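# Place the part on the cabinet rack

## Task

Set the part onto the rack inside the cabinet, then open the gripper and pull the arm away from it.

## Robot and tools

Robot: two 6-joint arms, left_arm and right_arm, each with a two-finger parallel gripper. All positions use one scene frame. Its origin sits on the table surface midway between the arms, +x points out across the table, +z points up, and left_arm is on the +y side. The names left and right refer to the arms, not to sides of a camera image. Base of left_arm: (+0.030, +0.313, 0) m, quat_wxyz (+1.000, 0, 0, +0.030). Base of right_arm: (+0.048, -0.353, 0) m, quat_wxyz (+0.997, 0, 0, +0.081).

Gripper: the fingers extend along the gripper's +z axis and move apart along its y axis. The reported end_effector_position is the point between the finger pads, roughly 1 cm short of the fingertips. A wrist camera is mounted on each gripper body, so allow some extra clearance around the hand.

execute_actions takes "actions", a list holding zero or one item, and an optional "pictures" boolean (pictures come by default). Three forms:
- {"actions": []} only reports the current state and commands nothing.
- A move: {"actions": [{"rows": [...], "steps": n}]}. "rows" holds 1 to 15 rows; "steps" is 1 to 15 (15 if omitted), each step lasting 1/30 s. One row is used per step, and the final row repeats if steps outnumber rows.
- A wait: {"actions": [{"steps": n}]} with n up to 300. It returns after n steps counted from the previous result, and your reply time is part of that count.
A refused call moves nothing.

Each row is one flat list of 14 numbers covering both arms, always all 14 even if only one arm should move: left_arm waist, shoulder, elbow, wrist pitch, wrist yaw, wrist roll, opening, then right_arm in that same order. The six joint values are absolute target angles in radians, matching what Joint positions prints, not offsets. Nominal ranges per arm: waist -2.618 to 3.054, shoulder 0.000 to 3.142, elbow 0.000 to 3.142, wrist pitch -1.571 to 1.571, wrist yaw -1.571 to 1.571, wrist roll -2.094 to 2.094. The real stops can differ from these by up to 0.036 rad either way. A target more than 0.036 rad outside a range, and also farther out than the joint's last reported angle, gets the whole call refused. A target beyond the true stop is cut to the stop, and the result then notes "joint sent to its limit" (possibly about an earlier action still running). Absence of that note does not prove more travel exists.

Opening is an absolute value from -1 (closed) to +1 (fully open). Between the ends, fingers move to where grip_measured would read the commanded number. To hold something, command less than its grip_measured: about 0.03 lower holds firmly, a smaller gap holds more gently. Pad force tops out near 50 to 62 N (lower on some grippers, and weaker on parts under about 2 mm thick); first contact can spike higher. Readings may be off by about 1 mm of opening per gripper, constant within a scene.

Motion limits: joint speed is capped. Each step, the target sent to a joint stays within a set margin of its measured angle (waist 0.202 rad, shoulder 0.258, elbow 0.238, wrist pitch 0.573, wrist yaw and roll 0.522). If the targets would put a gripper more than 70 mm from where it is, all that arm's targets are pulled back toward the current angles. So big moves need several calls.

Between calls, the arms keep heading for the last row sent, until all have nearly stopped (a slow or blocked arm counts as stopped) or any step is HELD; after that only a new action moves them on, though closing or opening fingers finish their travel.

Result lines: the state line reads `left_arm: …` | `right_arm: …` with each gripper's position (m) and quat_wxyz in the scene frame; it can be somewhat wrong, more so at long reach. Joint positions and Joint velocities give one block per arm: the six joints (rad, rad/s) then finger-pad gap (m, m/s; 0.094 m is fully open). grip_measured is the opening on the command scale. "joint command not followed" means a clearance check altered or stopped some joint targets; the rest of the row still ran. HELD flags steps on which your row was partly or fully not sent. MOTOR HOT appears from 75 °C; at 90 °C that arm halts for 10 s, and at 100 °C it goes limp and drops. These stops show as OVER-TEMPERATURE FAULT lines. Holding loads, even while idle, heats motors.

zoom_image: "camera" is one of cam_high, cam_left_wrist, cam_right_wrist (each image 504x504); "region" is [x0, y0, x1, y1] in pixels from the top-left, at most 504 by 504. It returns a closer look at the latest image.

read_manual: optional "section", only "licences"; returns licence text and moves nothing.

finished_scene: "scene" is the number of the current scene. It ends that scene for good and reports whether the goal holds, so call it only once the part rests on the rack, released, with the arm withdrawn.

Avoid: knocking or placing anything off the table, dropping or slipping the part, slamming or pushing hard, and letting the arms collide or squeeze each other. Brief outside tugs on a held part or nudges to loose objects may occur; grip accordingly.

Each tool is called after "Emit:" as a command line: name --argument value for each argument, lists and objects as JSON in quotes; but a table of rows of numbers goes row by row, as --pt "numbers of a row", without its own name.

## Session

Emit:
execute_actions --actions '[]'

Scene clock: 0.00 s of 4480.00 s.
left_arm: end_effector_position=(+0.3882, +0.2913, +0.3197) grip_measured=+1.000 end_effector_quat_wxyz=(+0.081, -0.358, +0.659, -0.657) | right_arm: end_effector_position=(+0.0798, +0.0844, +0.2902) grip_measured=+1.000 end_effector_quat_wxyz=(+0.099, -0.174, +0.953, +0.225)
Joint positions: left_arm=[ 0.381  1.393  1.167 -0.385  1.353 -1.345  0.094] | right_arm=[ 1.371  1.941  2.31  -1.451  0.094  1.149  0.094]
Joint velocities: left_arm=[-0.022  0.007 -0.002 -0.007  0.022 -0.037  0.   ] | right_arm=[-0.007 -0.017  0.007  0.066 -0.022  0.007  0.   ]
Motor temperatures (°C, as the motors report them): left_arm=[26 39 35 34 29 28] | right_arm=[29 42 34 37 28 28]

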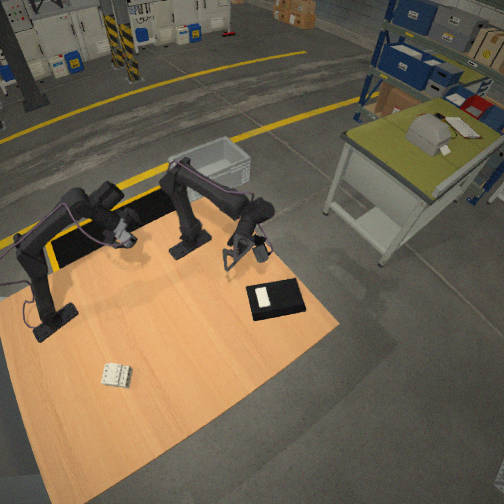

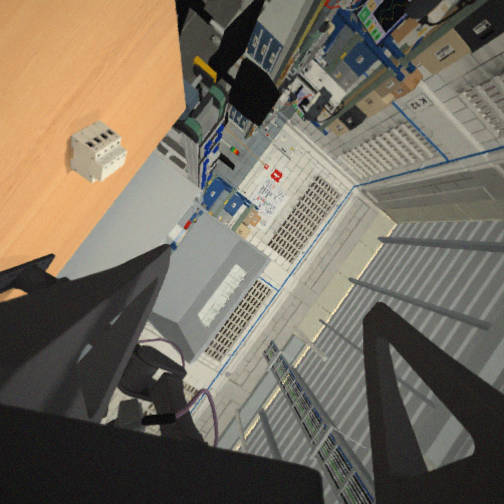

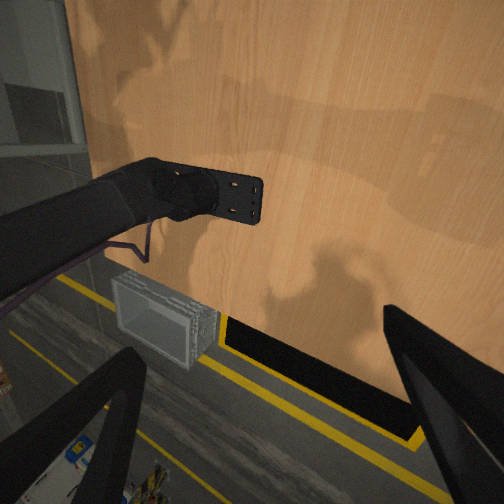

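Emit:
zoom_image --camera "cam_high" --region '[70, 335, 170, 415]'

Emit:
zoom_image --camera "cam_left_wrist" --region '[0, 80, 300, 400]'

Emit:
zoom_image --camera "cam_high" --region '[0, 270, 120, 504]'

Region (70, 335, 170, 415) of cam_high's 504x504 image, scaled by 5.040, with more detail than that image has; it fills the top 403 rows of this view, and the rest is white.

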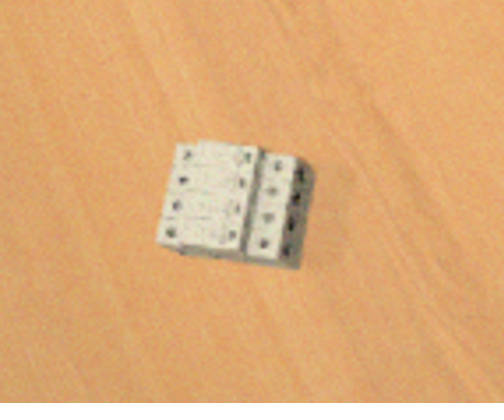

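Region (0, 80, 300, 400) of cam_left_wrist's 504x504 image, scaled by 1.575, with more detail than that image has; it fills the left 472 columns of this view, and the rest is white.

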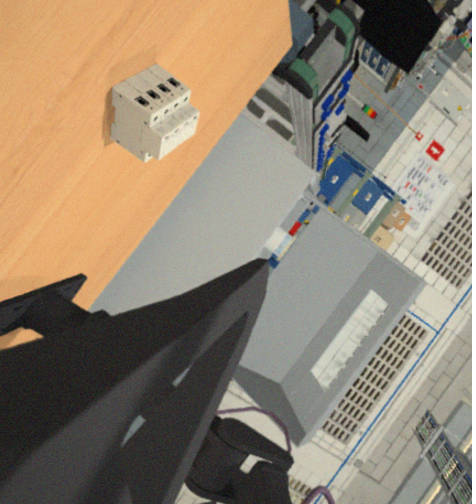

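Region (0, 270, 120, 504) of cam_high's 504x504 image, scaled by 2.154, with more detail than that image has; it fills the left 258 columns of this view, and the rest is white.

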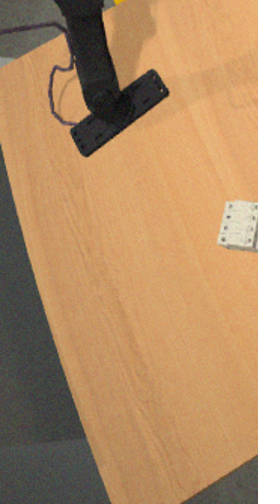

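Emit:
zoom_image --camera "cam_right_wrist" --region '[60, 130, 300, 370]'

Emit:
zoom_image --camera "cam_high" --region '[140, 170, 340, 340]'

Region (60, 130, 300, 370) of cam_right_wrist's 504x504 image, scaled by 2.100, with more detail than that image has.

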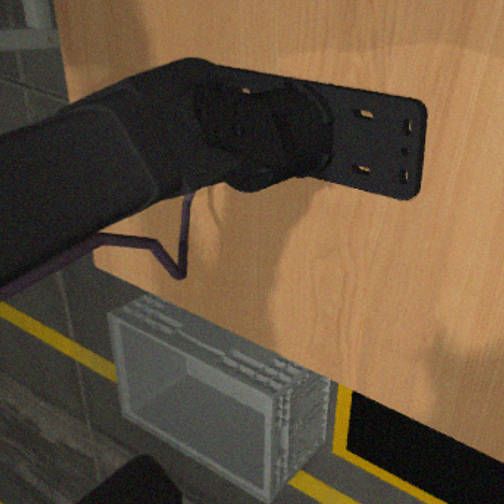

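Region (140, 170, 340, 340) of cam_high's 504x504 image, scaled by 2.520, with more detail than that image has; it fills the top 428 rows of this view, and the rest is white.

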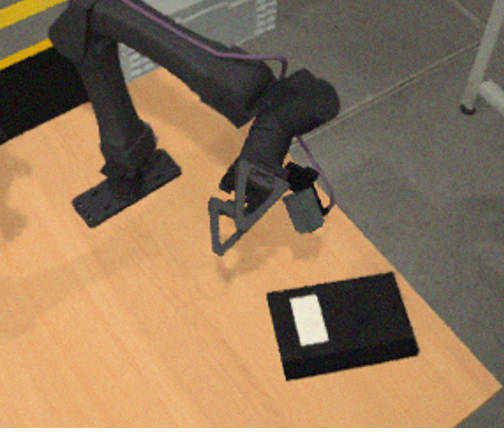

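Emit:
zoom_image --camera "cam_left_wrist" --region '[140, 170, 240, 270]'

Region (140, 170, 240, 270) of cam_left_wrist's 504x504 image, scaled by 5.040, with more detail than that image has.

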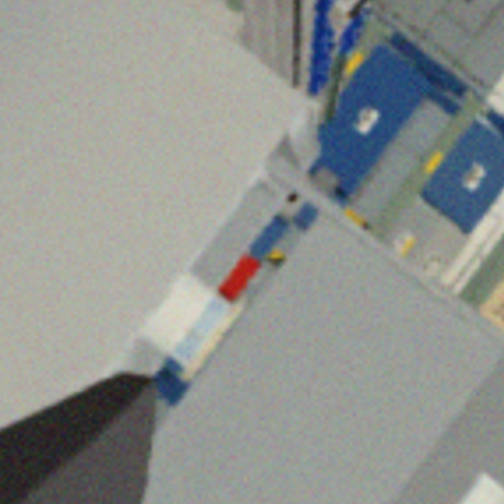

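Emit:
execute_actions --actions '[{"rows": [[0.381,1.393,1.167,-0.385,1.353,-1.345,1,1.370,1.941,2.309,-1.450,0.094,1.148,1],[0.381,1.393,1.167,-0.385,1.353,-1.345,1,1.366,1.939,2.305,-1.448,0.092,1.143,1],[0.381,1.393,1.167,-0.385,1.353,-1.345,1,1.361,1.937,2.300,-1.444,0.090,1.136,1],[0.381,1.393,1.167,-0.385,1.353,-1.345,1,1.353,1.935,2.292,-1.438,0.087,1.125,1],[0.381,1.393,1.167,-0.385,1.353,-1.345,1,1.343,1.931,2.282,-1.431,0.083,1.112,1],[0.381,1.393,1.167,-0.385,1.353,-1.345,1,1.330,1.926,2.270,-1.423,0.078,1.096,1],[0.381,1.393,1.167,-0.385,1.353,-1.345,1,1.316,1.921,2.255,-1.413,0.072,1.077,1],[0.381,1.393,1.167,-0.385,1.353,-1.345,1,1.299,1.915,2.239,-1.401,0.065,1.056,1],[0.381,1.393,1.167,-0.385,1.353,-1.345,1,1.280,1.909,2.220,-1.389,0.057,1.032,1],[0.381,1.393,1.167,-0.385,1.353,-1.345,1,1.260,1.901,2.200,-1.374,0.049,1.005,1],[0.381,1.393,1.167,-0.385,1.353,-1.345,1,1.237,1.893,2.177,-1.359,0.040,0.976,1],[0.381,1.393,1.167,-0.385,1.353,-1.345,1,1.212,1.885,2.153,-1.342,0.030,0.944,1],[0.381,1.393,1.167,-0.385,1.353,-1.345,1,1.186,1.875,2.127,-1.324,0.020,0.911,1],[0.381,1.393,1.167,-0.385,1.353,-1.345,1,1.158,1.866,2.099,-1.305,0.008,0.875,1],[0.381,1.393,1.167,-0.385,1.353,-1.345,1,1.129,1.855,2.070,-1.285,-0.004,0.837,1]], "steps": 15}]' --pictures false

Emit:
execute_actions --actions '[{"rows": [[0.381,1.393,1.167,-0.385,1.353,-1.345,1,1.098,1.844,2.040,-1.263,-0.016,0.797,1],[0.381,1.393,1.167,-0.385,1.353,-1.345,1,1.066,1.833,2.008,-1.241,-0.029,0.755,1],[0.381,1.393,1.167,-0.385,1.353,-1.345,1,1.032,1.821,1.975,-1.218,-0.043,0.712,1],[0.381,1.393,1.167,-0.385,1.353,-1.345,1,0.998,1.808,1.940,-1.194,-0.056,0.667,1],[0.381,1.393,1.167,-0.385,1.353,-1.345,1,0.962,1.796,1.905,-1.170,-0.071,0.621,1],[0.381,1.393,1.167,-0.385,1.353,-1.345,1,0.925,1.783,1.868,-1.144,-0.086,0.574,1],[0.381,1.393,1.167,-0.385,1.353,-1.345,1,0.888,1.769,1.831,-1.119,-0.101,0.525,1],[0.381,1.393,1.167,-0.385,1.353,-1.345,1,0.850,1.756,1.794,-1.092,-0.116,0.476,1],[0.381,1.393,1.167,-0.385,1.353,-1.345,1,0.811,1.742,1.756,-1.066,-0.132,0.426,1],[0.381,1.393,1.167,-0.385,1.353,-1.345,1,0.772,1.728,1.717,-1.039,-0.147,0.376,1],[0.381,1.393,1.167,-0.385,1.353,-1.345,1,0.733,1.714,1.678,-1.012,-0.163,0.325,1],[0.381,1.393,1.167,-0.385,1.353,-1.345,1,0.694,1.701,1.639,-0.985,-0.179,0.275,1],[0.381,1.393,1.167,-0.385,1.353,-1.345,1,0.654,1.687,1.600,-0.958,-0.195,0.224,1],[0.381,1.393,1.167,-0.385,1.353,-1.345,1,0.615,1.673,1.561,-0.931,-0.211,0.173,1],[0.381,1.393,1.167,-0.385,1.353,-1.345,1,0.576,1.659,1.522,-0.904,-0.226,0.123,1]], "steps": 15}]' --pictures false

Emit:
execute_actions --actions '[{"rows": [[0.381,1.393,1.167,-0.385,1.353,-1.345,1,0.537,1.645,1.484,-0.878,-0.242,0.073,1],[0.381,1.393,1.167,-0.385,1.353,-1.345,1,0.499,1.632,1.447,-0.851,-0.257,0.024,1],[0.381,1.393,1.167,-0.385,1.353,-1.345,1,0.462,1.618,1.410,-0.826,-0.272,-0.025,1],[0.381,1.393,1.167,-0.385,1.353,-1.345,1,0.425,1.605,1.373,-0.800,-0.287,-0.072,1],[0.381,1.393,1.167,-0.385,1.353,-1.345,1,0.389,1.593,1.338,-0.776,-0.302,-0.118,1],[0.381,1.393,1.167,-0.385,1.353,-1.345,1,0.355,1.580,1.304,-0.752,-0.316,-0.163,1],[0.381,1.393,1.167,-0.385,1.353,-1.345,1,0.321,1.568,1.270,-0.729,-0.329,-0.206,1],[0.381,1.393,1.167,-0.385,1.353,-1.345,1,0.289,1.557,1.238,-0.707,-0.342,-0.248,1],[0.381,1.393,1.167,-0.385,1.353,-1.345,1,0.258,1.546,1.208,-0.685,-0.354,-0.288,1],[0.381,1.393,1.167,-0.385,1.353,-1.345,1,0.229,1.535,1.179,-0.665,-0.366,-0.326,1],[0.381,1.393,1.167,-0.385,1.353,-1.345,1,0.201,1.526,1.151,-0.646,-0.378,-0.362,1],[0.381,1.393,1.167,-0.385,1.353,-1.345,1,0.175,1.516,1.125,-0.628,-0.388,-0.395,1],[0.381,1.393,1.167,-0.385,1.353,-1.345,1,0.150,1.508,1.101,-0.611,-0.398,-0.427,1],[0.381,1.393,1.167,-0.385,1.353,-1.345,1,0.127,1.500,1.078,-0.596,-0.407,-0.456,1],[0.381,1.393,1.167,-0.385,1.353,-1.345,1,0.107,1.492,1.058,-0.581,-0.415,-0.483,1]], "steps": 15}]' --pictures false

Emit:
execute_actions --actions '[{"rows": [[0.381,1.393,1.167,-0.385,1.353,-1.345,1,0.088,1.486,1.039,-0.569,-0.423,-0.507,1],[0.381,1.393,1.167,-0.385,1.353,-1.345,1,0.071,1.480,1.023,-0.557,-0.430,-0.528,1],[0.381,1.393,1.167,-0.385,1.353,-1.345,1,0.057,1.475,1.008,-0.547,-0.436,-0.547,1],[0.381,1.393,1.167,-0.385,1.353,-1.345,1,0.044,1.470,0.996,-0.539,-0.441,-0.563,1],[0.381,1.393,1.167,-0.385,1.353,-1.345,1,0.034,1.466,0.986,-0.532,-0.445,-0.576,1],[0.381,1.393,1.167,-0.385,1.353,-1.345,1,0.026,1.464,0.978,-0.526,-0.448,-0.587,1],[0.381,1.393,1.167,-0.385,1.353,-1.345,1,0.021,1.462,0.973,-0.522,-0.450,-0.594,1],[0.381,1.393,1.167,-0.385,1.353,-1.345,1,0.017,1.460,0.969,-0.520,-0.452,-0.599,1],[0.381,1.393,1.167,-0.385,1.353,-1.345,1,0.016,1.460,0.968,-0.519,-0.452,-0.600,1]], "steps": 15}]' --pictures false

Emit:
execute_actions --actions '[{"steps": 6}]'

Scene clock: 120.50 s of 4480.00 s.
left_arm: end_effector_position=(+0.3882, +0.2913, +0.3197) grip_measured=+1.000 end_effector_quat_wxyz=(+0.081, -0.358, +0.659, -0.657) | right_arm: end_effector_position=(+0.1482, +0.0740, +0.2621) grip_measured=+1.000 end_effector_quat_wxyz=(+0.106, -0.183, +0.956, +0.203)
Joint positions: left_arm=[ 0.381  1.393  1.167 -0.385  1.353 -1.345  0.094] | right_arm=[ 1.188  1.895  2.131 -1.345  0.031  0.965  0.094]
Joint velocities: left_arm=[-0.007 -0.007 -0.002  0.007 -0.095 -0.066  0.   ] | right_arm=[-0.799 -0.237 -0.774  0.388 -0.242 -0.813  0.   ]
Motor temperatures (°C, as the motors report them): left_arm=[26 42 42 36 29 28] | right_arm=[29 51 37 36 28 28]
Steps of this call (steps 1 to 90: nothing new was sent; then 117.00 s passed at rest; steps 91 to 105: all 15 steps of this action). Readings (joint positions):
91: left_arm=[0.381 1.393 1.167 -0.385 1.353 -1.345] | right_arm=[1.371 1.941 2.310 -1.451 0.094 1.149]
92: left_arm=[0.381 1.393 1.167 -0.385 1.353 -1.345] | right_arm=[1.371 1.941 2.310 -1.451 0.094 1.149]
94: left_arm=[0.381 1.393 1.167 -0.385 1.353 -1.345] | right_arm=[1.371 1.941 2.310 -1.449 0.093 1.146]
98: left_arm=[0.381 1.393 1.167 -0.385 1.353 -1.345] | right_arm=[1.343 1.935 2.285 -1.426 0.078 1.114]
105: the state above

Scene clock: 121.00 s of 4480.00 s.
left_arm: end_effector_position=(+0.3882, +0.2913, +0.3197) grip_measured=+1.000 end_effector_quat_wxyz=(+0.081, -0.358, +0.659, -0.657) | right_arm: end_effector_position=(+0.3141, -0.0339, +0.1935) grip_measured=+1.000 end_effector_quat_wxyz=(+0.150, -0.244, +0.940, +0.187)
Joint positions: left_arm=[ 0.381  1.393  1.167 -0.385  1.353 -1.345  0.094] | right_arm=[ 0.644  1.707  1.602 -1.007 -0.158  0.334  0.094]
Joint velocities: left_arm=[ 0.007 -0.007 -0.007 -0.037  0.022  0.007  0.   ] | right_arm=[-1.106 -0.374 -1.111  0.74  -0.374 -1.355  0.   ]
Motor temperatures (°C, as the motors report them): left_arm=[26 42 42 36 29 28] | right_arm=[29 51 37 36 28 28]
Steps of this call (steps 1 to 15: all 15 steps of this action). Readings (joint positions):
1: left_arm=[0.381 1.393 1.167 -0.385 1.353 -1.345] | right_arm=[1.159 1.886 2.103 -1.329 0.022 0.934]
2: left_arm=[0.381 1.393 1.167 -0.385 1.353 -1.345] | right_arm=[1.128 1.876 2.073 -1.311 0.012 0.901]
4: left_arm=[0.381 1.393 1.167 -0.385 1.353 -1.345] | right_arm=[1.063 1.854 2.010 -1.272 -0.010 0.830]
8: left_arm=[0.381 1.393 1.167 -0.385 1.353 -1.345] | right_arm=[0.919 1.802 1.870 -1.183 -0.059 0.665]
15: the state above

Scene clock: 121.50 s of 4480.00 s.
left_arm: end_effector_position=(+0.3882, +0.2913, +0.3197) grip_measured=+1.000 end_effector_quat_wxyz=(+0.081, -0.358, +0.659, -0.657) | right_arm: end_effector_position=(+0.3800, -0.1812, +0.1279) grip_measured=+1.000 end_effector_quat_wxyz=(+0.240, -0.341, +0.893, +0.169)
Joint positions: left_arm=[ 0.381  1.393  1.167 -0.385  1.353 -1.345  0.094] | right_arm=[ 0.146  1.53   1.111 -0.663 -0.356 -0.331  0.094]
Joint velocities: left_arm=[-0.002  0.002 -0.012 -0.081 -0.022  0.11   0.   ] | right_arm=[-0.632 -0.222 -0.647  0.535 -0.344 -1.033  0.   ]
Motor temperatures (°C, as the motors report them): left_arm=[26 42 42 36 29 28] | right_arm=[29 51 37 36 28 28]
Steps of this call (steps 1 to 15: all 15 steps of this action). Readings (joint positions):
1: left_arm=[0.381 1.393 1.167 -0.385 1.353 -1.345] | right_arm=[0.604 1.693 1.563 -0.981 -0.172 0.285]
2: left_arm=[0.381 1.393 1.167 -0.385 1.353 -1.345] | right_arm=[0.565 1.680 1.525 -0.955 -0.187 0.236]
4: left_arm=[0.381 1.393 1.167 -0.385 1.353 -1.345] | right_arm=[0.488 1.653 1.449 -0.905 -0.216 0.138]
8: left_arm=[0.381 1.393 1.167 -0.385 1.353 -1.345] | right_arm=[0.345 1.602 1.308 -0.807 -0.272 -0.050]
15: the state above

Scene clock: 122.00 s of 4480.00 s.
left_arm: end_effector_position=(+0.3882, +0.2913, +0.3197) grip_measured=+1.000 end_effector_quat_wxyz=(+0.081, -0.358, +0.659, -0.657) | right_arm: end_effector_position=(+0.3881, -0.2119, +0.1186) grip_measured=+1.000 end_effector_quat_wxyz=(+0.296, -0.405, +0.852, +0.152)
Joint positions: left_arm=[ 0.381  1.393  1.167 -0.385  1.353 -1.345  0.094] | right_arm=[ 0.025  1.484  0.987 -0.533 -0.432 -0.578  0.094]
Joint velocities: left_arm=[ 0.002  0.002 -0.002 -0.051 -0.095  0.022  0.   ] | right_arm=[ 0.002 -0.012 -0.012  0.022 -0.081 -0.081  0.   ]
Motor temperatures (°C, as the motors report them): left_arm=[26 42 42 36 29 28] | right_arm=[29 51 37 36 28 28]
Steps of this call (steps 1 to 15: all 15 steps of this action). Readings (joint positions):
1: left_arm=[0.381 1.393 1.167 -0.385 1.353 -1.345] | right_arm=[0.125 1.522 1.089 -0.646 -0.365 -0.364]
2: left_arm=[0.381 1.393 1.167 -0.385 1.353 -1.345] | right_arm=[0.105 1.515 1.069 -0.631 -0.375 -0.395]
4: left_arm=[0.381 1.393 1.167 -0.385 1.353 -1.345] | right_arm=[0.072 1.504 1.036 -0.603 -0.391 -0.449]
8: left_arm=[0.381 1.393 1.167 -0.385 1.353 -1.345] | right_arm=[0.032 1.489 0.995 -0.564 -0.414 -0.527]
15: the state above

Scene clock: 122.20 s of 4480.00 s.
left_arm: end_effector_position=(+0.3882, +0.2913, +0.3197) grip_measured=+1.000 end_effector_quat_wxyz=(+0.081, -0.358, +0.659, -0.657) | right_arm: end_effector_position=(+0.3891, -0.2110, +0.1199) grip_measured=+1.000 end_effector_quat_wxyz=(+0.301, -0.410, +0.848, +0.152)
Joint positions: left_arm=[ 0.381  1.393  1.167 -0.385  1.353 -1.345  0.094] | right_arm=[ 0.025  1.484  0.987 -0.526 -0.437 -0.588  0.094]
Joint velocities: left_arm=[ 0.002  0.002  0.007 -0.051 -0.007  0.051  0.   ] | right_arm=[-0.007 -0.002 -0.012  0.037 -0.081  0.066  0.   ]
Motor temperatures (°C, as the motors report them): left_arm=[26 42 42 36 29 28] | right_arm=[29 51 37 36 28 28]
Steps of this call (steps 1 to 6: the robot went on to your last target). Readings (joint positions):
1: left_arm=[0.381 1.393 1.167 -0.385 1.353 -1.345] | right_arm=[0.025 1.484 0.987 -0.531 -0.433 -0.581]
2: left_arm=[0.381 1.393 1.167 -0.385 1.353 -1.345] | right_arm=[0.025 1.484 0.987 -0.530 -0.435 -0.583]
4: left_arm=[0.381 1.393 1.167 -0.385 1.353 -1.345] | right_arm=[0.025 1.484 0.987 -0.527 -0.436 -0.586]
6: the state above

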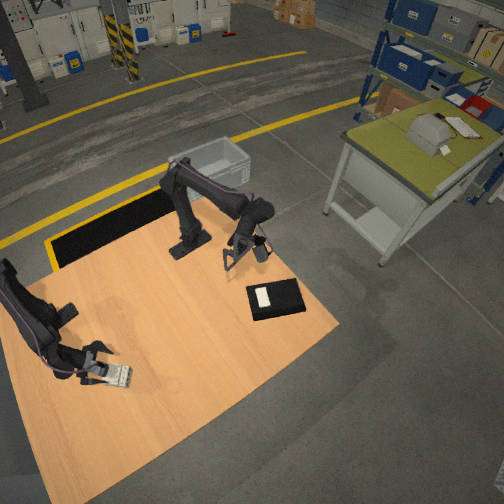

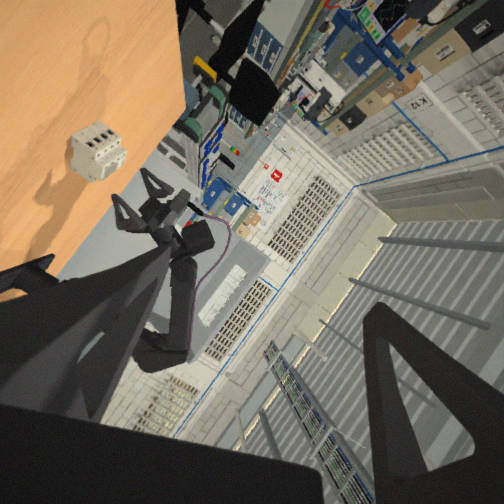

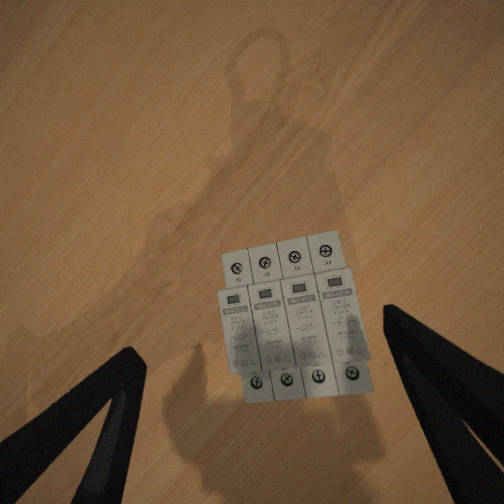

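Emit:
zoom_image --camera "cam_right_wrist" --region '[110, 200, 410, 430]'

Emit:
zoom_image --camera "cam_left_wrist" --region '[50, 100, 220, 270]'

Region (110, 200, 410, 430) of cam_right_wrist's 504x504 image, scaled by 1.680, with more detail than that image has; it fills the top 386 rows of this view, and the rest is white.

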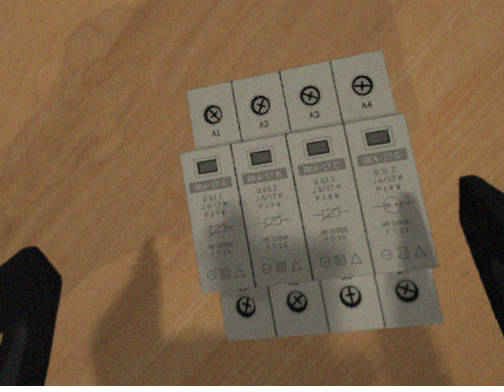

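Region (50, 100, 220, 270) of cam_left_wrist's 504x504 image, scaled by 2.965, with more detail than that image has.

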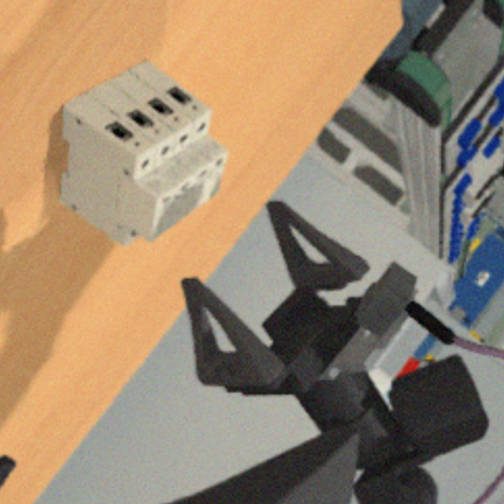

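Emit:
execute_actions --actions '[]'

Scene clock: 188.43 s of 4480.00 s.
left_arm: end_effector_position=(+0.3882, +0.2913, +0.3197) grip_measured=+1.000 end_effector_quat_wxyz=(+0.081, -0.358, +0.659, -0.657) | right_arm: end_effector_position=(+0.3895, -0.2107, +0.1202) grip_measured=+1.000 end_effector_quat_wxyz=(+0.302, -0.411, +0.847, +0.151)
Joint positions: left_arm=[ 0.381  1.393  1.167 -0.385  1.353 -1.345  0.094] | right_arm=[ 0.025  1.484  0.987 -0.524 -0.438 -0.592  0.094]
Joint velocities: left_arm=[-0.012 -0.007 -0.007 -0.007  0.022  0.037  0.   ] | right_arm=[-0.002  0.002 -0.002  0.11   0.051  0.022  0.   ]
Motor temperatures (°C, as the motors report them): left_arm=[26 41 43 36 29 28] | right_arm=[29 49 37 37 29 28]
Steps of this call (steps 1 to 30: the robot went on to your last target; steps 31 to 90: nothing new was sent; then 63.23 s passed at rest). Readings (joint positions):
1: left_arm=[0.381 1.393 1.167 -0.385 1.353 -1.345] | right_arm=[0.025 1.484 0.987 -0.525 -0.437 -0.589]
2: left_arm=[0.381 1.393 1.167 -0.385 1.353 -1.345] | right_arm=[0.025 1.484 0.987 -0.525 -0.437 -0.590]
4: left_arm=[0.381 1.393 1.167 -0.385 1.353 -1.345] | right_arm=[0.025 1.484 0.987 -0.525 -0.437 -0.591]
8: left_arm=[0.381 1.393 1.167 -0.385 1.353 -1.345] | right_arm=[0.025 1.484 0.987 -0.524 -0.438 -0.591]
90: the state above
All arms were judged still, so your last target was given up. Only a new action makes them travel on or press farther. Fingers that are still opening or closing keep moving.

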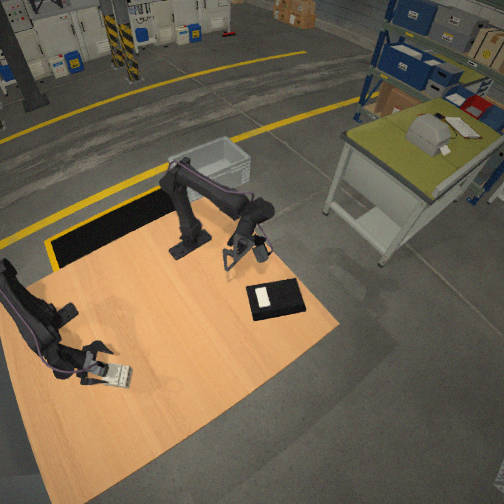

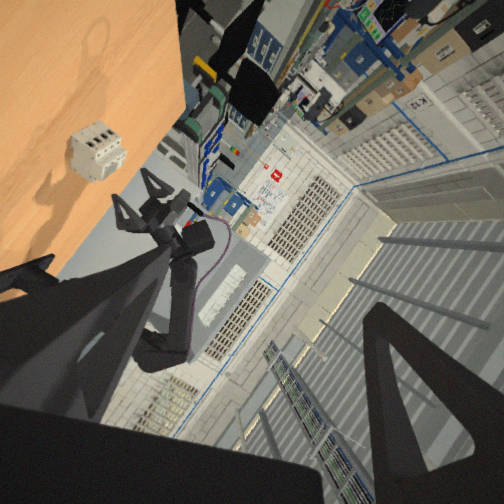

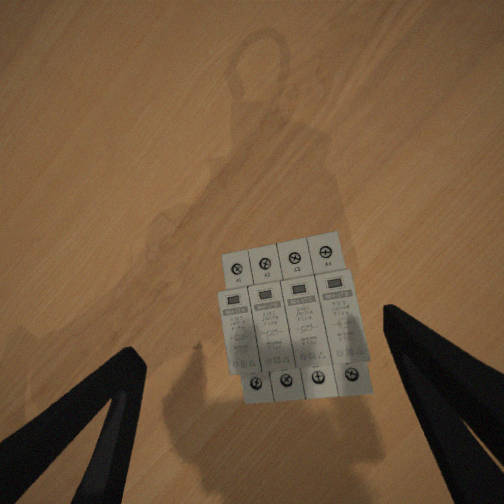

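Emit:
execute_actions --actions '[{"rows": [[0.381,1.393,1.167,-0.385,1.353,-1.345,1,0.014,1.480,0.968,-0.508,-0.454,-0.603,1],[0.381,1.393,1.167,-0.385,1.353,-1.345,1,0.011,1.490,0.968,-0.494,-0.456,-0.606,1],[0.381,1.393,1.167,-0.385,1.353,-1.345,1,0.008,1.498,0.968,-0.482,-0.458,-0.609,1],[0.381,1.393,1.167,-0.385,1.353,-1.345,1,0.004,1.505,0.966,-0.473,-0.460,-0.612,1],[0.381,1.393,1.167,-0.385,1.353,-1.345,1,0.000,1.511,0.960,-0.461,-0.461,-0.615,1],[0.381,1.393,1.167,-0.385,1.353,-1.345,1,-0.003,1.517,0.953,-0.448,-0.461,-0.615,1],[0.381,1.393,1.167,-0.385,1.353,-1.345,1,-0.005,1.520,0.945,-0.434,-0.461,-0.615,1],[0.381,1.393,1.167,-0.385,1.353,-1.345,1,-0.007,1.524,0.936,-0.419,-0.461,-0.615,1],[0.381,1.393,1.167,-0.385,1.353,-1.345,1,-0.007,1.529,0.926,-0.402,-0.461,-0.615,1],[0.381,1.393,1.167,-0.385,1.353,-1.345,1,-0.007,1.534,0.916,-0.385,-0.461,-0.615,1],[0.381,1.393,1.167,-0.385,1.353,-1.345,1,-0.007,1.539,0.905,-0.367,-0.461,-0.615,1],[0.381,1.393,1.167,-0.385,1.353,-1.345,1,-0.007,1.545,0.893,-0.348,-0.461,-0.615,1],[0.381,1.393,1.167,-0.385,1.353,-1.345,1,-0.007,1.552,0.882,-0.329,-0.461,-0.615,1],[0.381,1.393,1.167,-0.385,1.353,-1.345,1,-0.007,1.559,0.871,-0.310,-0.461,-0.615,1],[0.381,1.393,1.167,-0.385,1.353,-1.345,1,-0.007,1.567,0.859,-0.292,-0.461,-0.615,1]], "steps": 15}]'

Emit:
execute_actions --actions '[{"rows": [[0.381,1.393,1.167,-0.385,1.353,-1.345,1,-0.007,1.574,0.848,-0.273,-0.461,-0.615,1],[0.381,1.393,1.167,-0.385,1.353,-1.345,1,-0.007,1.583,0.838,-0.255,-0.461,-0.615,1],[0.381,1.393,1.167,-0.385,1.353,-1.345,1,-0.007,1.591,0.827,-0.238,-0.461,-0.615,1],[0.381,1.393,1.167,-0.385,1.353,-1.345,1,-0.007,1.599,0.818,-0.221,-0.461,-0.615,1],[0.381,1.393,1.167,-0.385,1.353,-1.345,1,-0.007,1.607,0.809,-0.206,-0.461,-0.615,1],[0.381,1.393,1.167,-0.385,1.353,-1.345,1,-0.007,1.615,0.800,-0.192,-0.461,-0.615,1],[0.381,1.393,1.167,-0.385,1.353,-1.345,1,-0.007,1.623,0.793,-0.180,-0.461,-0.615,1],[0.381,1.393,1.167,-0.385,1.353,-1.345,1,-0.007,1.630,0.786,-0.169,-0.461,-0.615,1],[0.381,1.393,1.167,-0.385,1.353,-1.345,1,-0.007,1.636,0.780,-0.160,-0.461,-0.615,1],[0.381,1.393,1.167,-0.385,1.353,-1.345,1,-0.007,1.642,0.775,-0.153,-0.461,-0.615,1],[0.381,1.393,1.167,-0.385,1.353,-1.345,1,-0.007,1.647,0.771,-0.148,-0.461,-0.615,1],[0.381,1.393,1.167,-0.385,1.353,-1.345,1,-0.007,1.650,0.768,-0.145,-0.461,-0.615,1],[0.381,1.393,1.167,-0.385,1.353,-1.345,1,-0.007,1.653,0.765,-0.144,-0.461,-0.615,0.93],[0.381,1.393,1.167,-0.385,1.353,-1.345,1,-0.007,1.655,0.764,-0.144,-0.461,-0.615,0.85],[0.381,1.393,1.167,-0.385,1.353,-1.345,1,-0.007,1.656,0.763,-0.144,-0.461,-0.615,0.77]], "steps": 15}]' --pictures false

Emit:
execute_actions --actions '[{"rows": [[0.381,1.393,1.167,-0.385,1.353,-1.345,1,-0.007,1.656,0.763,-0.144,-0.461,-0.615,0.70],[0.381,1.393,1.167,-0.385,1.353,-1.345,1,-0.007,1.656,0.763,-0.144,-0.461,-0.615,0.64],[0.381,1.393,1.167,-0.385,1.353,-1.345,1,-0.007,1.656,0.763,-0.144,-0.461,-0.615,0.60],[0.381,1.393,1.167,-0.385,1.353,-1.345,1,-0.007,1.656,0.763,-0.144,-0.461,-0.615,0.575],[0.381,1.393,1.167,-0.385,1.353,-1.345,1,-0.007,1.656,0.763,-0.144,-0.461,-0.615,0.555],[0.381,1.393,1.167,-0.385,1.353,-1.345,1,-0.007,1.656,0.763,-0.144,-0.461,-0.615,0.54],[0.381,1.393,1.167,-0.385,1.353,-1.345,1,-0.007,1.656,0.763,-0.144,-0.461,-0.615,0.525],[0.381,1.393,1.167,-0.385,1.353,-1.345,1,-0.007,1.656,0.763,-0.144,-0.461,-0.615,0.51],[0.381,1.393,1.167,-0.385,1.353,-1.345,1,-0.007,1.656,0.763,-0.144,-0.461,-0.615,0.49],[0.381,1.393,1.167,-0.385,1.353,-1.345,1,-0.007,1.656,0.763,-0.144,-0.461,-0.615,0.47]], "steps": 13}]'

Emit:
execute_actions --actions '[{"rows": [[0.381,1.393,1.167,-0.385,1.353,-1.345,1,-0.007,1.652,0.776,-0.146,-0.461,-0.615,0.47],[0.381,1.393,1.167,-0.385,1.353,-1.345,1,-0.007,1.648,0.792,-0.145,-0.461,-0.615,0.47],[0.381,1.393,1.167,-0.385,1.353,-1.345,1,-0.007,1.645,0.812,-0.147,-0.461,-0.615,0.47],[0.381,1.393,1.167,-0.385,1.353,-1.345,1,-0.007,1.641,0.835,-0.151,-0.460,-0.614,0.47],[0.381,1.393,1.167,-0.385,1.353,-1.345,1,-0.007,1.638,0.861,-0.163,-0.458,-0.611,0.47],[0.381,1.393,1.167,-0.385,1.353,-1.345,1,-0.007,1.639,0.886,-0.181,-0.453,-0.605,0.47],[0.381,1.393,1.167,-0.385,1.353,-1.345,1,-0.007,1.639,0.906,-0.203,-0.447,-0.597,0.47],[0.381,1.393,1.167,-0.385,1.353,-1.345,1,-0.007,1.641,0.928,-0.226,-0.440,-0.587,0.47],[0.381,1.393,1.167,-0.385,1.353,-1.345,1,-0.007,1.642,0.953,-0.251,-0.430,-0.576,0.47],[0.381,1.393,1.167,-0.385,1.353,-1.345,1,-0.007,1.643,0.981,-0.278,-0.420,-0.562,0.47],[0.381,1.393,1.167,-0.385,1.353,-1.345,1,-0.008,1.644,1.011,-0.306,-0.407,-0.546,0.47],[0.381,1.393,1.167,-0.385,1.353,-1.345,1,-0.012,1.646,1.043,-0.336,-0.393,-0.528,0.47],[0.381,1.393,1.167,-0.385,1.353,-1.345,1,-0.018,1.647,1.077,-0.368,-0.378,-0.509,0.47],[0.381,1.393,1.167,-0.385,1.353,-1.345,1,-0.026,1.649,1.113,-0.400,-0.362,-0.488,0.47],[0.381,1.393,1.167,-0.385,1.353,-1.345,1,-0.036,1.651,1.150,-0.434,-0.344,-0.465,0.47]], "steps": 15}]' --pictures false

Emit:
execute_actions --actions '[{"rows": [[0.381,1.393,1.167,-0.385,1.353,-1.345,1,-0.049,1.652,1.189,-0.468,-0.326,-0.441,0.47],[0.381,1.393,1.167,-0.385,1.353,-1.345,1,-0.065,1.654,1.229,-0.503,-0.306,-0.416,0.47],[0.381,1.393,1.167,-0.385,1.353,-1.345,1,-0.082,1.656,1.270,-0.538,-0.286,-0.389,0.47],[0.381,1.393,1.167,-0.385,1.353,-1.345,1,-0.101,1.658,1.311,-0.574,-0.265,-0.362,0.47],[0.381,1.393,1.167,-0.385,1.353,-1.345,1,-0.123,1.660,1.353,-0.609,-0.243,-0.334,0.47],[0.381,1.393,1.167,-0.385,1.353,-1.345,1,-0.146,1.662,1.396,-0.644,-0.220,-0.305,0.47],[0.381,1.393,1.167,-0.385,1.353,-1.345,1,-0.172,1.664,1.438,-0.679,-0.198,-0.276,0.47],[0.381,1.393,1.167,-0.385,1.353,-1.345,1,-0.199,1.666,1.480,-0.713,-0.175,-0.246,0.47],[0.381,1.393,1.167,-0.385,1.353,-1.345,1,-0.228,1.668,1.521,-0.747,-0.152,-0.217,0.47],[0.381,1.393,1.167,-0.385,1.353,-1.345,1,-0.259,1.670,1.562,-0.779,-0.128,-0.187,0.47],[0.381,1.393,1.167,-0.385,1.353,-1.345,1,-0.292,1.672,1.602,-0.811,-0.105,-0.157,0.47],[0.381,1.393,1.167,-0.385,1.353,-1.345,1,-0.326,1.673,1.641,-0.841,-0.083,-0.128,0.47],[0.381,1.393,1.167,-0.385,1.353,-1.345,1,-0.361,1.675,1.678,-0.869,-0.060,-0.099,0.47],[0.381,1.393,1.167,-0.385,1.353,-1.345,1,-0.397,1.677,1.714,-0.896,-0.038,-0.071,0.47],[0.381,1.393,1.167,-0.385,1.353,-1.345,1,-0.435,1.678,1.748,-0.921,-0.017,-0.044,0.47]], "steps": 15}]' --pictures false

Emit:
execute_actions --actions '[{"rows": [[0.381,1.393,1.167,-0.385,1.353,-1.345,1,-0.474,1.680,1.780,-0.944,0.003,-0.017,0.47],[0.381,1.393,1.167,-0.385,1.353,-1.345,1,-0.513,1.681,1.810,-0.966,0.023,0.008,0.47],[0.381,1.393,1.167,-0.385,1.353,-1.345,1,-0.554,1.682,1.838,-0.984,0.041,0.032,0.47],[0.381,1.393,1.167,-0.385,1.353,-1.345,1,-0.595,1.683,1.863,-1.001,0.059,0.055,0.47],[0.381,1.393,1.167,-0.385,1.353,-1.345,1,-0.636,1.685,1.885,-1.015,0.075,0.076,0.47],[0.381,1.393,1.167,-0.385,1.353,-1.345,1,-0.678,1.685,1.905,-1.027,0.090,0.095,0.47],[0.381,1.393,1.167,-0.385,1.353,-1.345,1,-0.721,1.686,1.922,-1.036,0.104,0.113,0.47],[0.381,1.393,1.167,-0.385,1.353,-1.345,1,-0.763,1.687,1.936,-1.043,0.117,0.129,0.47],[0.381,1.393,1.167,-0.385,1.353,-1.345,1,-0.805,1.687,1.947,-1.047,0.127,0.143,0.47],[0.381,1.393,1.167,-0.385,1.353,-1.345,1,-0.848,1.688,1.955,-1.048,0.137,0.154,0.47],[0.381,1.393,1.167,-0.385,1.353,-1.345,1,-0.890,1.688,1.959,-1.048,0.144,0.164,0.47],[0.381,1.393,1.167,-0.385,1.353,-1.345,1,-0.931,1.688,1.961,-1.048,0.150,0.172,0.47],[0.381,1.393,1.167,-0.385,1.353,-1.345,1,-0.972,1.688,1.961,-1.048,0.155,0.178,0.47],[0.381,1.393,1.167,-0.385,1.353,-1.345,1,-1.013,1.688,1.961,-1.048,0.157,0.181,0.47],[0.381,1.393,1.167,-0.385,1.353,-1.345,1,-1.052,1.688,1.961,-1.048,0.158,0.182,0.47]], "steps": 15}]' --pictures false

Emit:
execute_actions --actions '[{"rows": [[0.381,1.393,1.167,-0.385,1.353,-1.345,1,-1.091,1.688,1.961,-1.048,0.158,0.182,0.47],[0.381,1.393,1.167,-0.385,1.353,-1.345,1,-1.129,1.688,1.961,-1.048,0.158,0.182,0.47],[0.381,1.393,1.167,-0.385,1.353,-1.345,1,-1.165,1.688,1.961,-1.048,0.158,0.182,0.47],[0.381,1.393,1.167,-0.385,1.353,-1.345,1,-1.200,1.688,1.961,-1.048,0.158,0.182,0.47],[0.381,1.393,1.167,-0.385,1.353,-1.345,1,-1.234,1.688,1.961,-1.048,0.158,0.182,0.47],[0.381,1.393,1.167,-0.385,1.353,-1.345,1,-1.267,1.688,1.961,-1.048,0.158,0.182,0.47],[0.381,1.393,1.167,-0.385,1.353,-1.345,1,-1.298,1.688,1.961,-1.048,0.158,0.182,0.47],[0.381,1.393,1.167,-0.385,1.353,-1.345,1,-1.327,1.688,1.961,-1.048,0.158,0.182,0.47],[0.381,1.393,1.167,-0.385,1.353,-1.345,1,-1.354,1.688,1.961,-1.048,0.158,0.182,0.47],[0.381,1.393,1.167,-0.385,1.353,-1.345,1,-1.380,1.688,1.961,-1.048,0.158,0.182,0.47],[0.381,1.393,1.167,-0.385,1.353,-1.345,1,-1.403,1.688,1.961,-1.048,0.158,0.182,0.47],[0.381,1.393,1.167,-0.385,1.353,-1.345,1,-1.425,1.688,1.961,-1.048,0.158,0.182,0.47],[0.381,1.393,1.167,-0.385,1.353,-1.345,1,-1.444,1.688,1.961,-1.048,0.158,0.182,0.47],[0.381,1.393,1.167,-0.385,1.353,-1.345,1,-1.461,1.688,1.961,-1.048,0.158,0.182,0.47],[0.381,1.393,1.167,-0.385,1.353,-1.345,1,-1.477,1.688,1.961,-1.048,0.158,0.182,0.47]], "steps": 15}]' --pictures false

Emit:
execute_actions --actions '[{"rows": [[0.381,1.393,1.167,-0.385,1.353,-1.345,1,-1.490,1.688,1.961,-1.048,0.158,0.182,0.47],[0.381,1.393,1.167,-0.385,1.353,-1.345,1,-1.500,1.688,1.961,-1.048,0.158,0.182,0.47],[0.381,1.393,1.167,-0.385,1.353,-1.345,1,-1.508,1.688,1.961,-1.048,0.158,0.182,0.47],[0.381,1.393,1.167,-0.385,1.353,-1.345,1,-1.514,1.688,1.961,-1.048,0.158,0.182,0.47],[0.381,1.393,1.167,-0.385,1.353,-1.345,1,-1.518,1.688,1.961,-1.048,0.158,0.182,0.47],[0.381,1.393,1.167,-0.385,1.353,-1.345,1,-1.519,1.688,1.961,-1.048,0.158,0.182,0.47]], "steps": 13}]'

Scene clock: 272.77 s of 4480.00 s.
left_arm: end_effector_position=(+0.3882, +0.2913, +0.3197) grip_measured=+1.000 end_effector_quat_wxyz=(+0.081, -0.358, +0.659, -0.657) | right_arm: end_effector_position=(+0.3981, -0.2161, +0.0904) grip_measured=+1.000 end_effector_quat_wxyz=(+0.314, -0.410, +0.844, +0.147)
Joint positions: left_arm=[ 0.381  1.393  1.167 -0.385  1.353 -1.345  0.094] | right_arm=[ 0.002  1.536  0.898 -0.362 -0.447 -0.606  0.094]
Joint velocities: left_arm=[-0.012  0.007 -0.012 -0.007 -0.007 -0.051  0.   ] | right_arm=[ 0.017  0.222 -0.315  0.447 -0.022 -0.066  0.   ]
Motor temperatures (°C, as the motors report them): left_arm=[26 41 44 36 29 28] | right_arm=[29 49 37 37 29 28]
Steps of this call (steps 1 to 90: nothing new was sent; then 80.83 s passed at rest; steps 91 to 105: all 15 steps of this action). Readings (joint positions):
91: left_arm=[0.381 1.393 1.167 -0.385 1.353 -1.345] | right_arm=[0.025 1.484 0.987 -0.523 -0.438 -0.592]
92: left_arm=[0.381 1.393 1.167 -0.385 1.353 -1.345] | right_arm=[0.025 1.484 0.987 -0.520 -0.439 -0.593]
94: left_arm=[0.381 1.393 1.167 -0.385 1.353 -1.345] | right_arm=[0.022 1.484 0.987 -0.508 -0.442 -0.597]
98: left_arm=[0.381 1.393 1.167 -0.385 1.353 -1.345] | right_arm=[0.007 1.490 0.975 -0.463 -0.446 -0.603]
105: the state above

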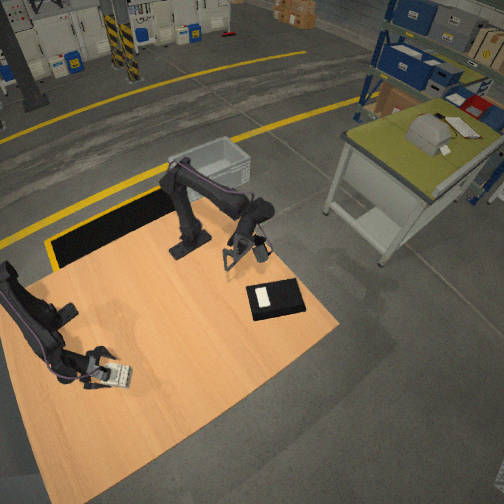

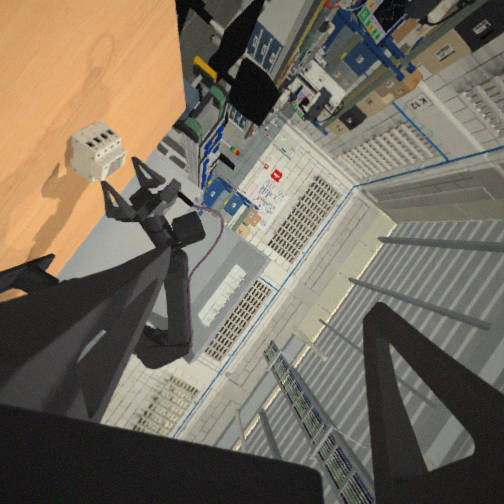

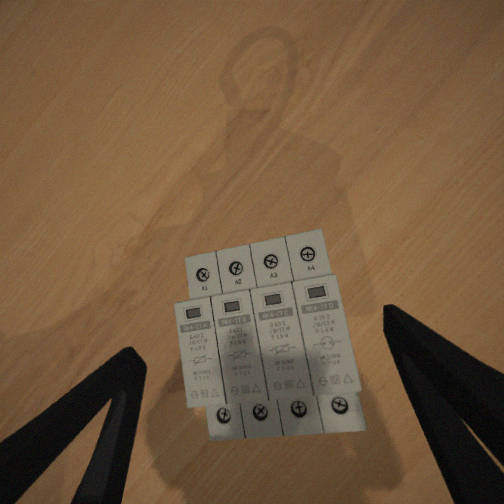

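Scene clock: 273.27 s of 4480.00 s.
left_arm: end_effector_position=(+0.3882, +0.2913, +0.3197) grip_measured=+1.000 end_effector_quat_wxyz=(+0.081, -0.358, +0.659, -0.657) | right_arm: end_effector_position=(+0.3936, -0.2167, +0.0395) grip_measured=+0.808 end_effector_quat_wxyz=(+0.303, -0.408, +0.848, +0.151)
Joint positions: left_arm=[ 0.381  1.393  1.167 -0.385  1.353 -1.345  0.094] | right_arm=[ 0.002  1.637  0.784 -0.173 -0.447 -0.607  0.085]
Joint velocities: left_arm=[ 0.012 -0.007 -0.002 -0.051  0.037 -0.051  0.   ] | right_arm=[-0.002  0.046 -0.037  0.139  0.007 -0.051 -0.07 ]
Motor temperatures (°C, as the motors report them): left_arm=[26 41 44 36 29 28] | right_arm=[29 49 37 37 29 28]
Steps of this call (steps 1 to 15: all 15 steps of this action). Readings (joint positions):
1: left_arm=[0.381 1.393 1.167 -0.385 1.353 -1.345] | right_arm=[0.002 1.544 0.886 -0.346 -0.447 -0.606]
2: left_arm=[0.381 1.393 1.167 -0.385 1.353 -1.345] | right_arm=[0.002 1.552 0.874 -0.330 -0.447 -0.606]
4: left_arm=[0.381 1.393 1.167 -0.385 1.353 -1.345] | right_arm=[0.002 1.568 0.853 -0.297 -0.447 -0.606]
8: left_arm=[0.381 1.393 1.167 -0.385 1.353 -1.345] | right_arm=[0.002 1.600 0.817 -0.235 -0.447 -0.607]
15: the state above

Scene clock: 273.70 s of 4480.00 s.
left_arm: end_effector_position=(+0.3882, +0.2913, +0.3197) grip_measured=+1.000 end_effector_quat_wxyz=(+0.081, -0.358, +0.659, -0.657) | right_arm: end_effector_position=(+0.3967, -0.2172, +0.0402) grip_measured=+0.533 end_effector_quat_wxyz=(+0.310, -0.409, +0.846, +0.147)
Joint positions: left_arm=[ 0.381  1.393  1.167 -0.385  1.353 -1.345  0.094] | right_arm=[ 0.     1.639  0.782 -0.154 -0.445 -0.609  0.072]
Joint velocities: left_arm=[-0.012  0.007 -0.017  0.037  0.007  0.051  0.   ] | right_arm=[-0.012  0.002 -0.002  0.022  0.051  0.022 -0.001]
Motor temperatures (°C, as the motors report them): left_arm=[26 41 44 36 29 28] | right_arm=[29 49 37 37 29 28]
Steps of this call (steps 1 to 13: all 13 steps of this action). Readings (joint positions):
1: left_arm=[0.381 1.393 1.167 -0.385 1.353 -1.345] | right_arm=[0.002 1.638 0.782 -0.169 -0.447 -0.607]
2: left_arm=[0.381 1.393 1.167 -0.385 1.353 -1.345] | right_arm=[0.002 1.639 0.782 -0.165 -0.446 -0.607]
4: left_arm=[0.381 1.393 1.167 -0.385 1.353 -1.345] | right_arm=[0.001 1.639 0.782 -0.159 -0.445 -0.607]
8: left_arm=[0.381 1.393 1.167 -0.385 1.353 -1.345] | right_arm=[0.000 1.639 0.782 -0.154 -0.445 -0.609]
13: the state above

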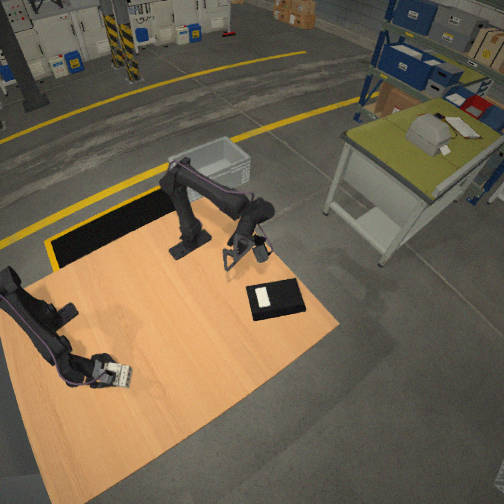

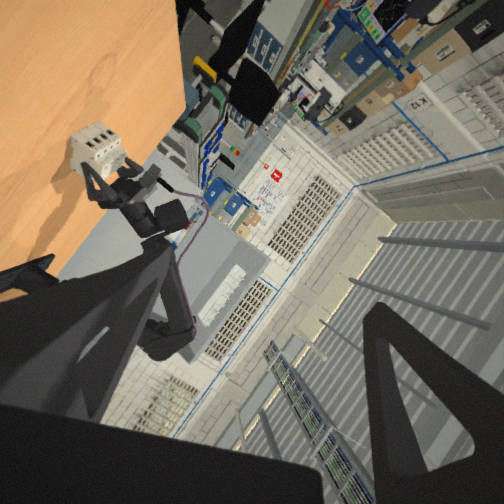

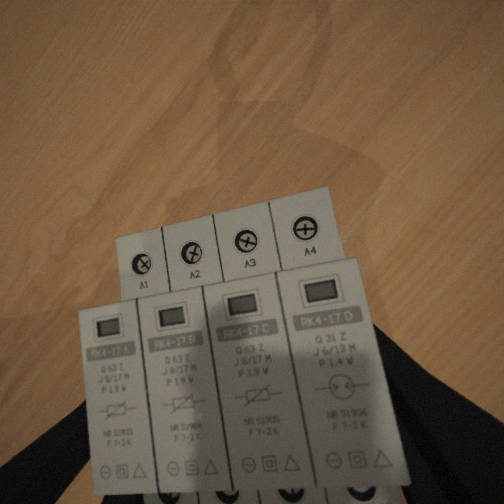

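Scene clock: 274.20 s of 4480.00 s.
left_arm: end_effector_position=(+0.3882, +0.2913, +0.3197) grip_measured=+1.000 end_effector_quat_wxyz=(+0.081, -0.358, +0.659, -0.657) | right_arm: end_effector_position=(+0.4443, -0.2241, +0.0973) grip_measured=+0.533 end_effector_quat_wxyz=(+0.320, -0.370, +0.864, +0.119)
Joint positions: left_arm=[ 0.381  1.393  1.167 -0.385  1.353 -1.345  0.094] | right_arm=[-0.007  1.655  1.05  -0.363 -0.374 -0.536  0.072]
Joint velocities: left_arm=[ 0.002 -0.007  0.002 -0.007 -0.051  0.007  0.   ] | right_arm=[-0.125  0.042  0.999 -0.828  0.3    0.462 -0.   ]
Motor temperatures (°C, as the motors report them): left_arm=[26 41 44 36 29 28] | right_arm=[29 49 37 37 29 28]
Steps of this call (steps 1 to 15: all 15 steps of this action). Readings (joint positions):
1: left_arm=[0.381 1.393 1.167 -0.385 1.353 -1.345] | right_arm=[0.000 1.639 0.782 -0.154 -0.445 -0.609]
2: left_arm=[0.381 1.393 1.167 -0.385 1.353 -1.345] | right_arm=[0.000 1.639 0.782 -0.154 -0.445 -0.609]
4: left_arm=[0.381 1.393 1.167 -0.385 1.353 -1.345] | right_arm=[0.000 1.639 0.786 -0.157 -0.444 -0.610]
8: left_arm=[0.381 1.393 1.167 -0.385 1.353 -1.345] | right_arm=[0.000 1.647 0.844 -0.215 -0.429 -0.605]
15: the state above

Scene clock: 274.70 s of 4480.00 s.
left_arm: end_effector_position=(+0.3882, +0.2913, +0.3197) grip_measured=+1.000 end_effector_quat_wxyz=(+0.081, -0.358, +0.659, -0.657) | right_arm: end_effector_position=(+0.5023, -0.4244, +0.2466) grip_measured=+0.533 end_effector_quat_wxyz=(+0.354, -0.003, +0.935, -0.013)
Joint positions: left_arm=[ 0.381  1.393  1.167 -0.385  1.353 -1.345  0.094] | right_arm=[-0.363  1.685  1.653 -0.821 -0.111 -0.166  0.072]
Joint velocities: left_arm=[-0.002  0.002  0.012 -0.037 -0.007  0.022  0.   ] | right_arm=[-1.053  0.042  1.004 -0.828  0.549  0.755  0.   ]
Motor temperatures (°C, as the motors report them): left_arm=[26 41 44 36 29 28] | right_arm=[29 49 37 37 29 28]
Steps of this call (steps 1 to 15: all 15 steps of this action). Readings (joint positions):
1: left_arm=[0.381 1.393 1.167 -0.385 1.353 -1.345] | right_arm=[-0.014 1.656 1.086 -0.390 -0.364 -0.519]
2: left_arm=[0.381 1.393 1.167 -0.385 1.353 -1.345] | right_arm=[-0.023 1.658 1.125 -0.419 -0.352 -0.501]
4: left_arm=[0.381 1.393 1.167 -0.385 1.353 -1.345] | right_arm=[-0.051 1.663 1.204 -0.480 -0.325 -0.459]
8: left_arm=[0.381 1.393 1.167 -0.385 1.353 -1.345] | right_arm=[-0.138 1.673 1.372 -0.608 -0.255 -0.361]
15: the state above

Scene clock: 275.20 s of 4480.00 s.
left_arm: end_effector_position=(+0.3882, +0.2913, +0.3197) grip_measured=+1.000 end_effector_quat_wxyz=(+0.081, -0.358, +0.659, -0.657) | right_arm: end_effector_position=(+0.3350, -0.6925, +0.3151) grip_measured=+0.534 end_effector_quat_wxyz=(+0.326, +0.449, +0.813, -0.175)
Joint positions: left_arm=[ 0.381  1.393  1.167 -0.385  1.353 -1.345  0.094] | right_arm=[-0.985  1.687  1.92  -1.052  0.12   0.14   0.072]
Joint velocities: left_arm=[-0.012 -0.007  0.002 -0.037  0.007 -0.037  0.   ] | right_arm=[-1.116 -0.017  0.002 -0.242  0.198  0.212 -0.001]
Motor temperatures (°C, as the motors report them): left_arm=[26 41 44 36 29 28] | right_arm=[29 49 38 37 29 28]
Steps of this call (steps 1 to 15: all 15 steps of this action). Readings (joint positions):
1: left_arm=[0.381 1.393 1.167 -0.385 1.353 -1.345] | right_arm=[-0.401 1.686 1.688 -0.848 -0.090 -0.138]
2: left_arm=[0.381 1.393 1.167 -0.385 1.353 -1.345] | right_arm=[-0.440 1.687 1.721 -0.874 -0.070 -0.111]
4: left_arm=[0.381 1.393 1.167 -0.385 1.353 -1.345] | right_arm=[-0.521 1.687 1.781 -0.921 -0.030 -0.058]
8: left_arm=[0.381 1.393 1.167 -0.385 1.353 -1.345] | right_arm=[-0.690 1.687 1.871 -0.996 0.041 0.035]
15: the state above

Scene clock: 275.70 s of 4480.00 s.
left_arm: end_effector_position=(+0.3882, +0.2913, +0.3197) grip_measured=+1.000 end_effector_quat_wxyz=(+0.081, -0.358, +0.659, -0.657) | right_arm: end_effector_position=(+0.1472, -0.7827, +0.3046) grip_measured=+0.534 end_effector_quat_wxyz=(+0.256, +0.644, +0.680, -0.241)
Joint positions: left_arm=[ 0.381  1.393  1.167 -0.385  1.353 -1.345  0.094] | right_arm=[-1.448  1.701  1.92  -1.085  0.149  0.175  0.072]
Joint velocities: left_arm=[-0.017 -0.002 -0.022 -0.007 -0.037 -0.022  0.   ] | right_arm=[-0.501 -0.017  0.017 -0.007  0.051 -0.022  0.001]
Motor temperatures (°C, as the motors report them): left_arm=[26 41 44 36 29 28] | right_arm=[29 49 38 37 29 28]
Steps of this call (steps 1 to 15: all 15 steps of this action). Readings (joint positions):
1: left_arm=[0.381 1.393 1.167 -0.385 1.353 -1.345] | right_arm=[-1.025 1.689 1.920 -1.058 0.126 0.147]
2: left_arm=[0.381 1.393 1.167 -0.385 1.353 -1.345] | right_arm=[-1.064 1.690 1.920 -1.062 0.131 0.153]
4: left_arm=[0.381 1.393 1.167 -0.385 1.353 -1.345] | right_arm=[-1.139 1.695 1.920 -1.070 0.137 0.161]
8: left_arm=[0.381 1.393 1.167 -0.385 1.353 -1.345] | right_arm=[-1.275 1.700 1.920 -1.079 0.143 0.170]
15: the state above

Scene clock: 276.13 s of 4480.00 s.
left_arm: end_effector_position=(+0.3882, +0.2913, +0.3197) grip_measured=+1.000 end_effector_quat_wxyz=(+0.081, -0.358, +0.659, -0.657) | right_arm: end_effector_position=(+0.1173, -0.7877, +0.3040) grip_measured=+0.534 end_effector_quat_wxyz=(+0.246, +0.667, +0.658, -0.249)
Joint positions: left_arm=[ 0.381  1.393  1.167 -0.385  1.353 -1.345  0.094] | right_arm=[-1.516  1.701  1.92  -1.089  0.151  0.177  0.072]
Joint velocities: left_arm=[ 0.002 -0.017 -0.012  0.007 -0.095  0.051  0.   ] | right_arm=[-0.012  0.002 -0.012 -0.066 -0.022 -0.007  0.   ]
Motor temperatures (°C, as the motors report them): left_arm=[26 41 44 36 29 28] | right_arm=[29 49 38 37 29 28]
Steps of this call (steps 1 to 13: all 13 steps of this action). Readings (joint positions):
1: left_arm=[0.381 1.393 1.167 -0.385 1.353 -1.345] | right_arm=[-1.465 1.701 1.920 -1.085 0.149 0.175]
2: left_arm=[0.381 1.393 1.167 -0.385 1.353 -1.345] | right_arm=[-1.479 1.701 1.920 -1.086 0.150 0.176]
4: left_arm=[0.381 1.393 1.167 -0.385 1.353 -1.345] | right_arm=[-1.501 1.701 1.920 -1.087 0.151 0.176]
8: left_arm=[0.381 1.393 1.167 -0.385 1.353 -1.345] | right_arm=[-1.516 1.701 1.920 -1.089 0.151 0.177]
13: the state above

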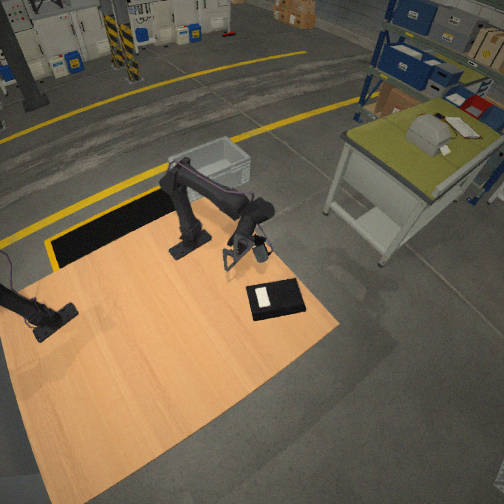

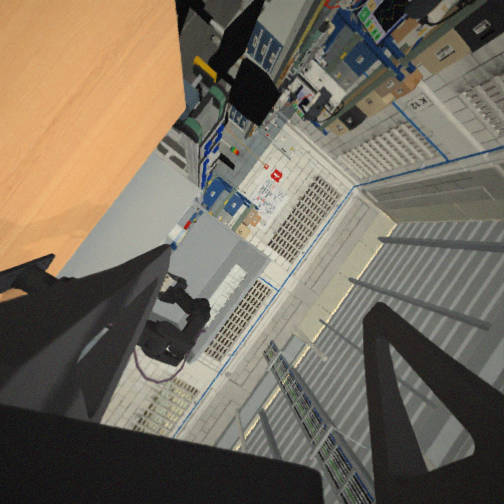

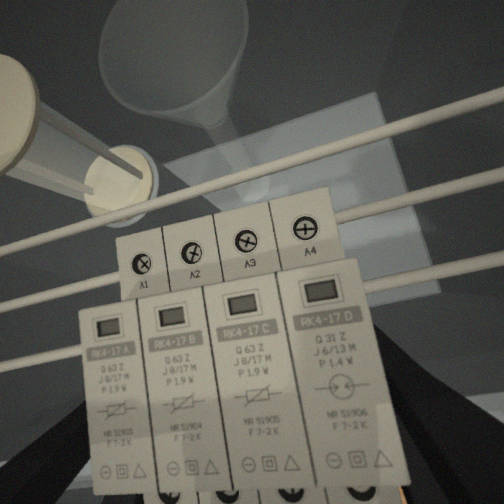

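Emit:
zoom_image --camera "cam_right_wrist" --region '[320, 70, 504, 440]'

Emit:
zoom_image --camera "cam_right_wrist" --region '[0, 200, 150, 480]'

Region (320, 70, 504, 440) of cam_right_wrist's 504x504 image, scaled by 1.362, with more detail than that image has; it fills the left 251 columns of this view, and the rest is white.

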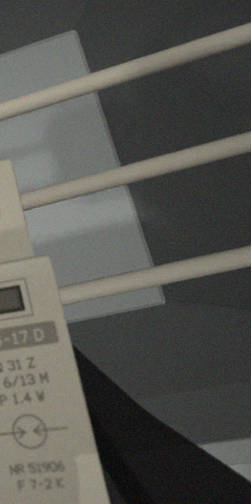

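Region (0, 200, 150, 480) of cam_right_wrist's 504x504 image, scaled by 1.800, with more detail than that image has; it fills the left 270 columns of this view, and the rest is white.

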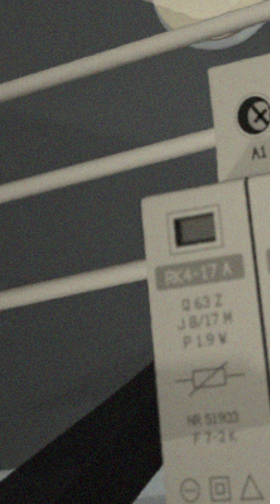

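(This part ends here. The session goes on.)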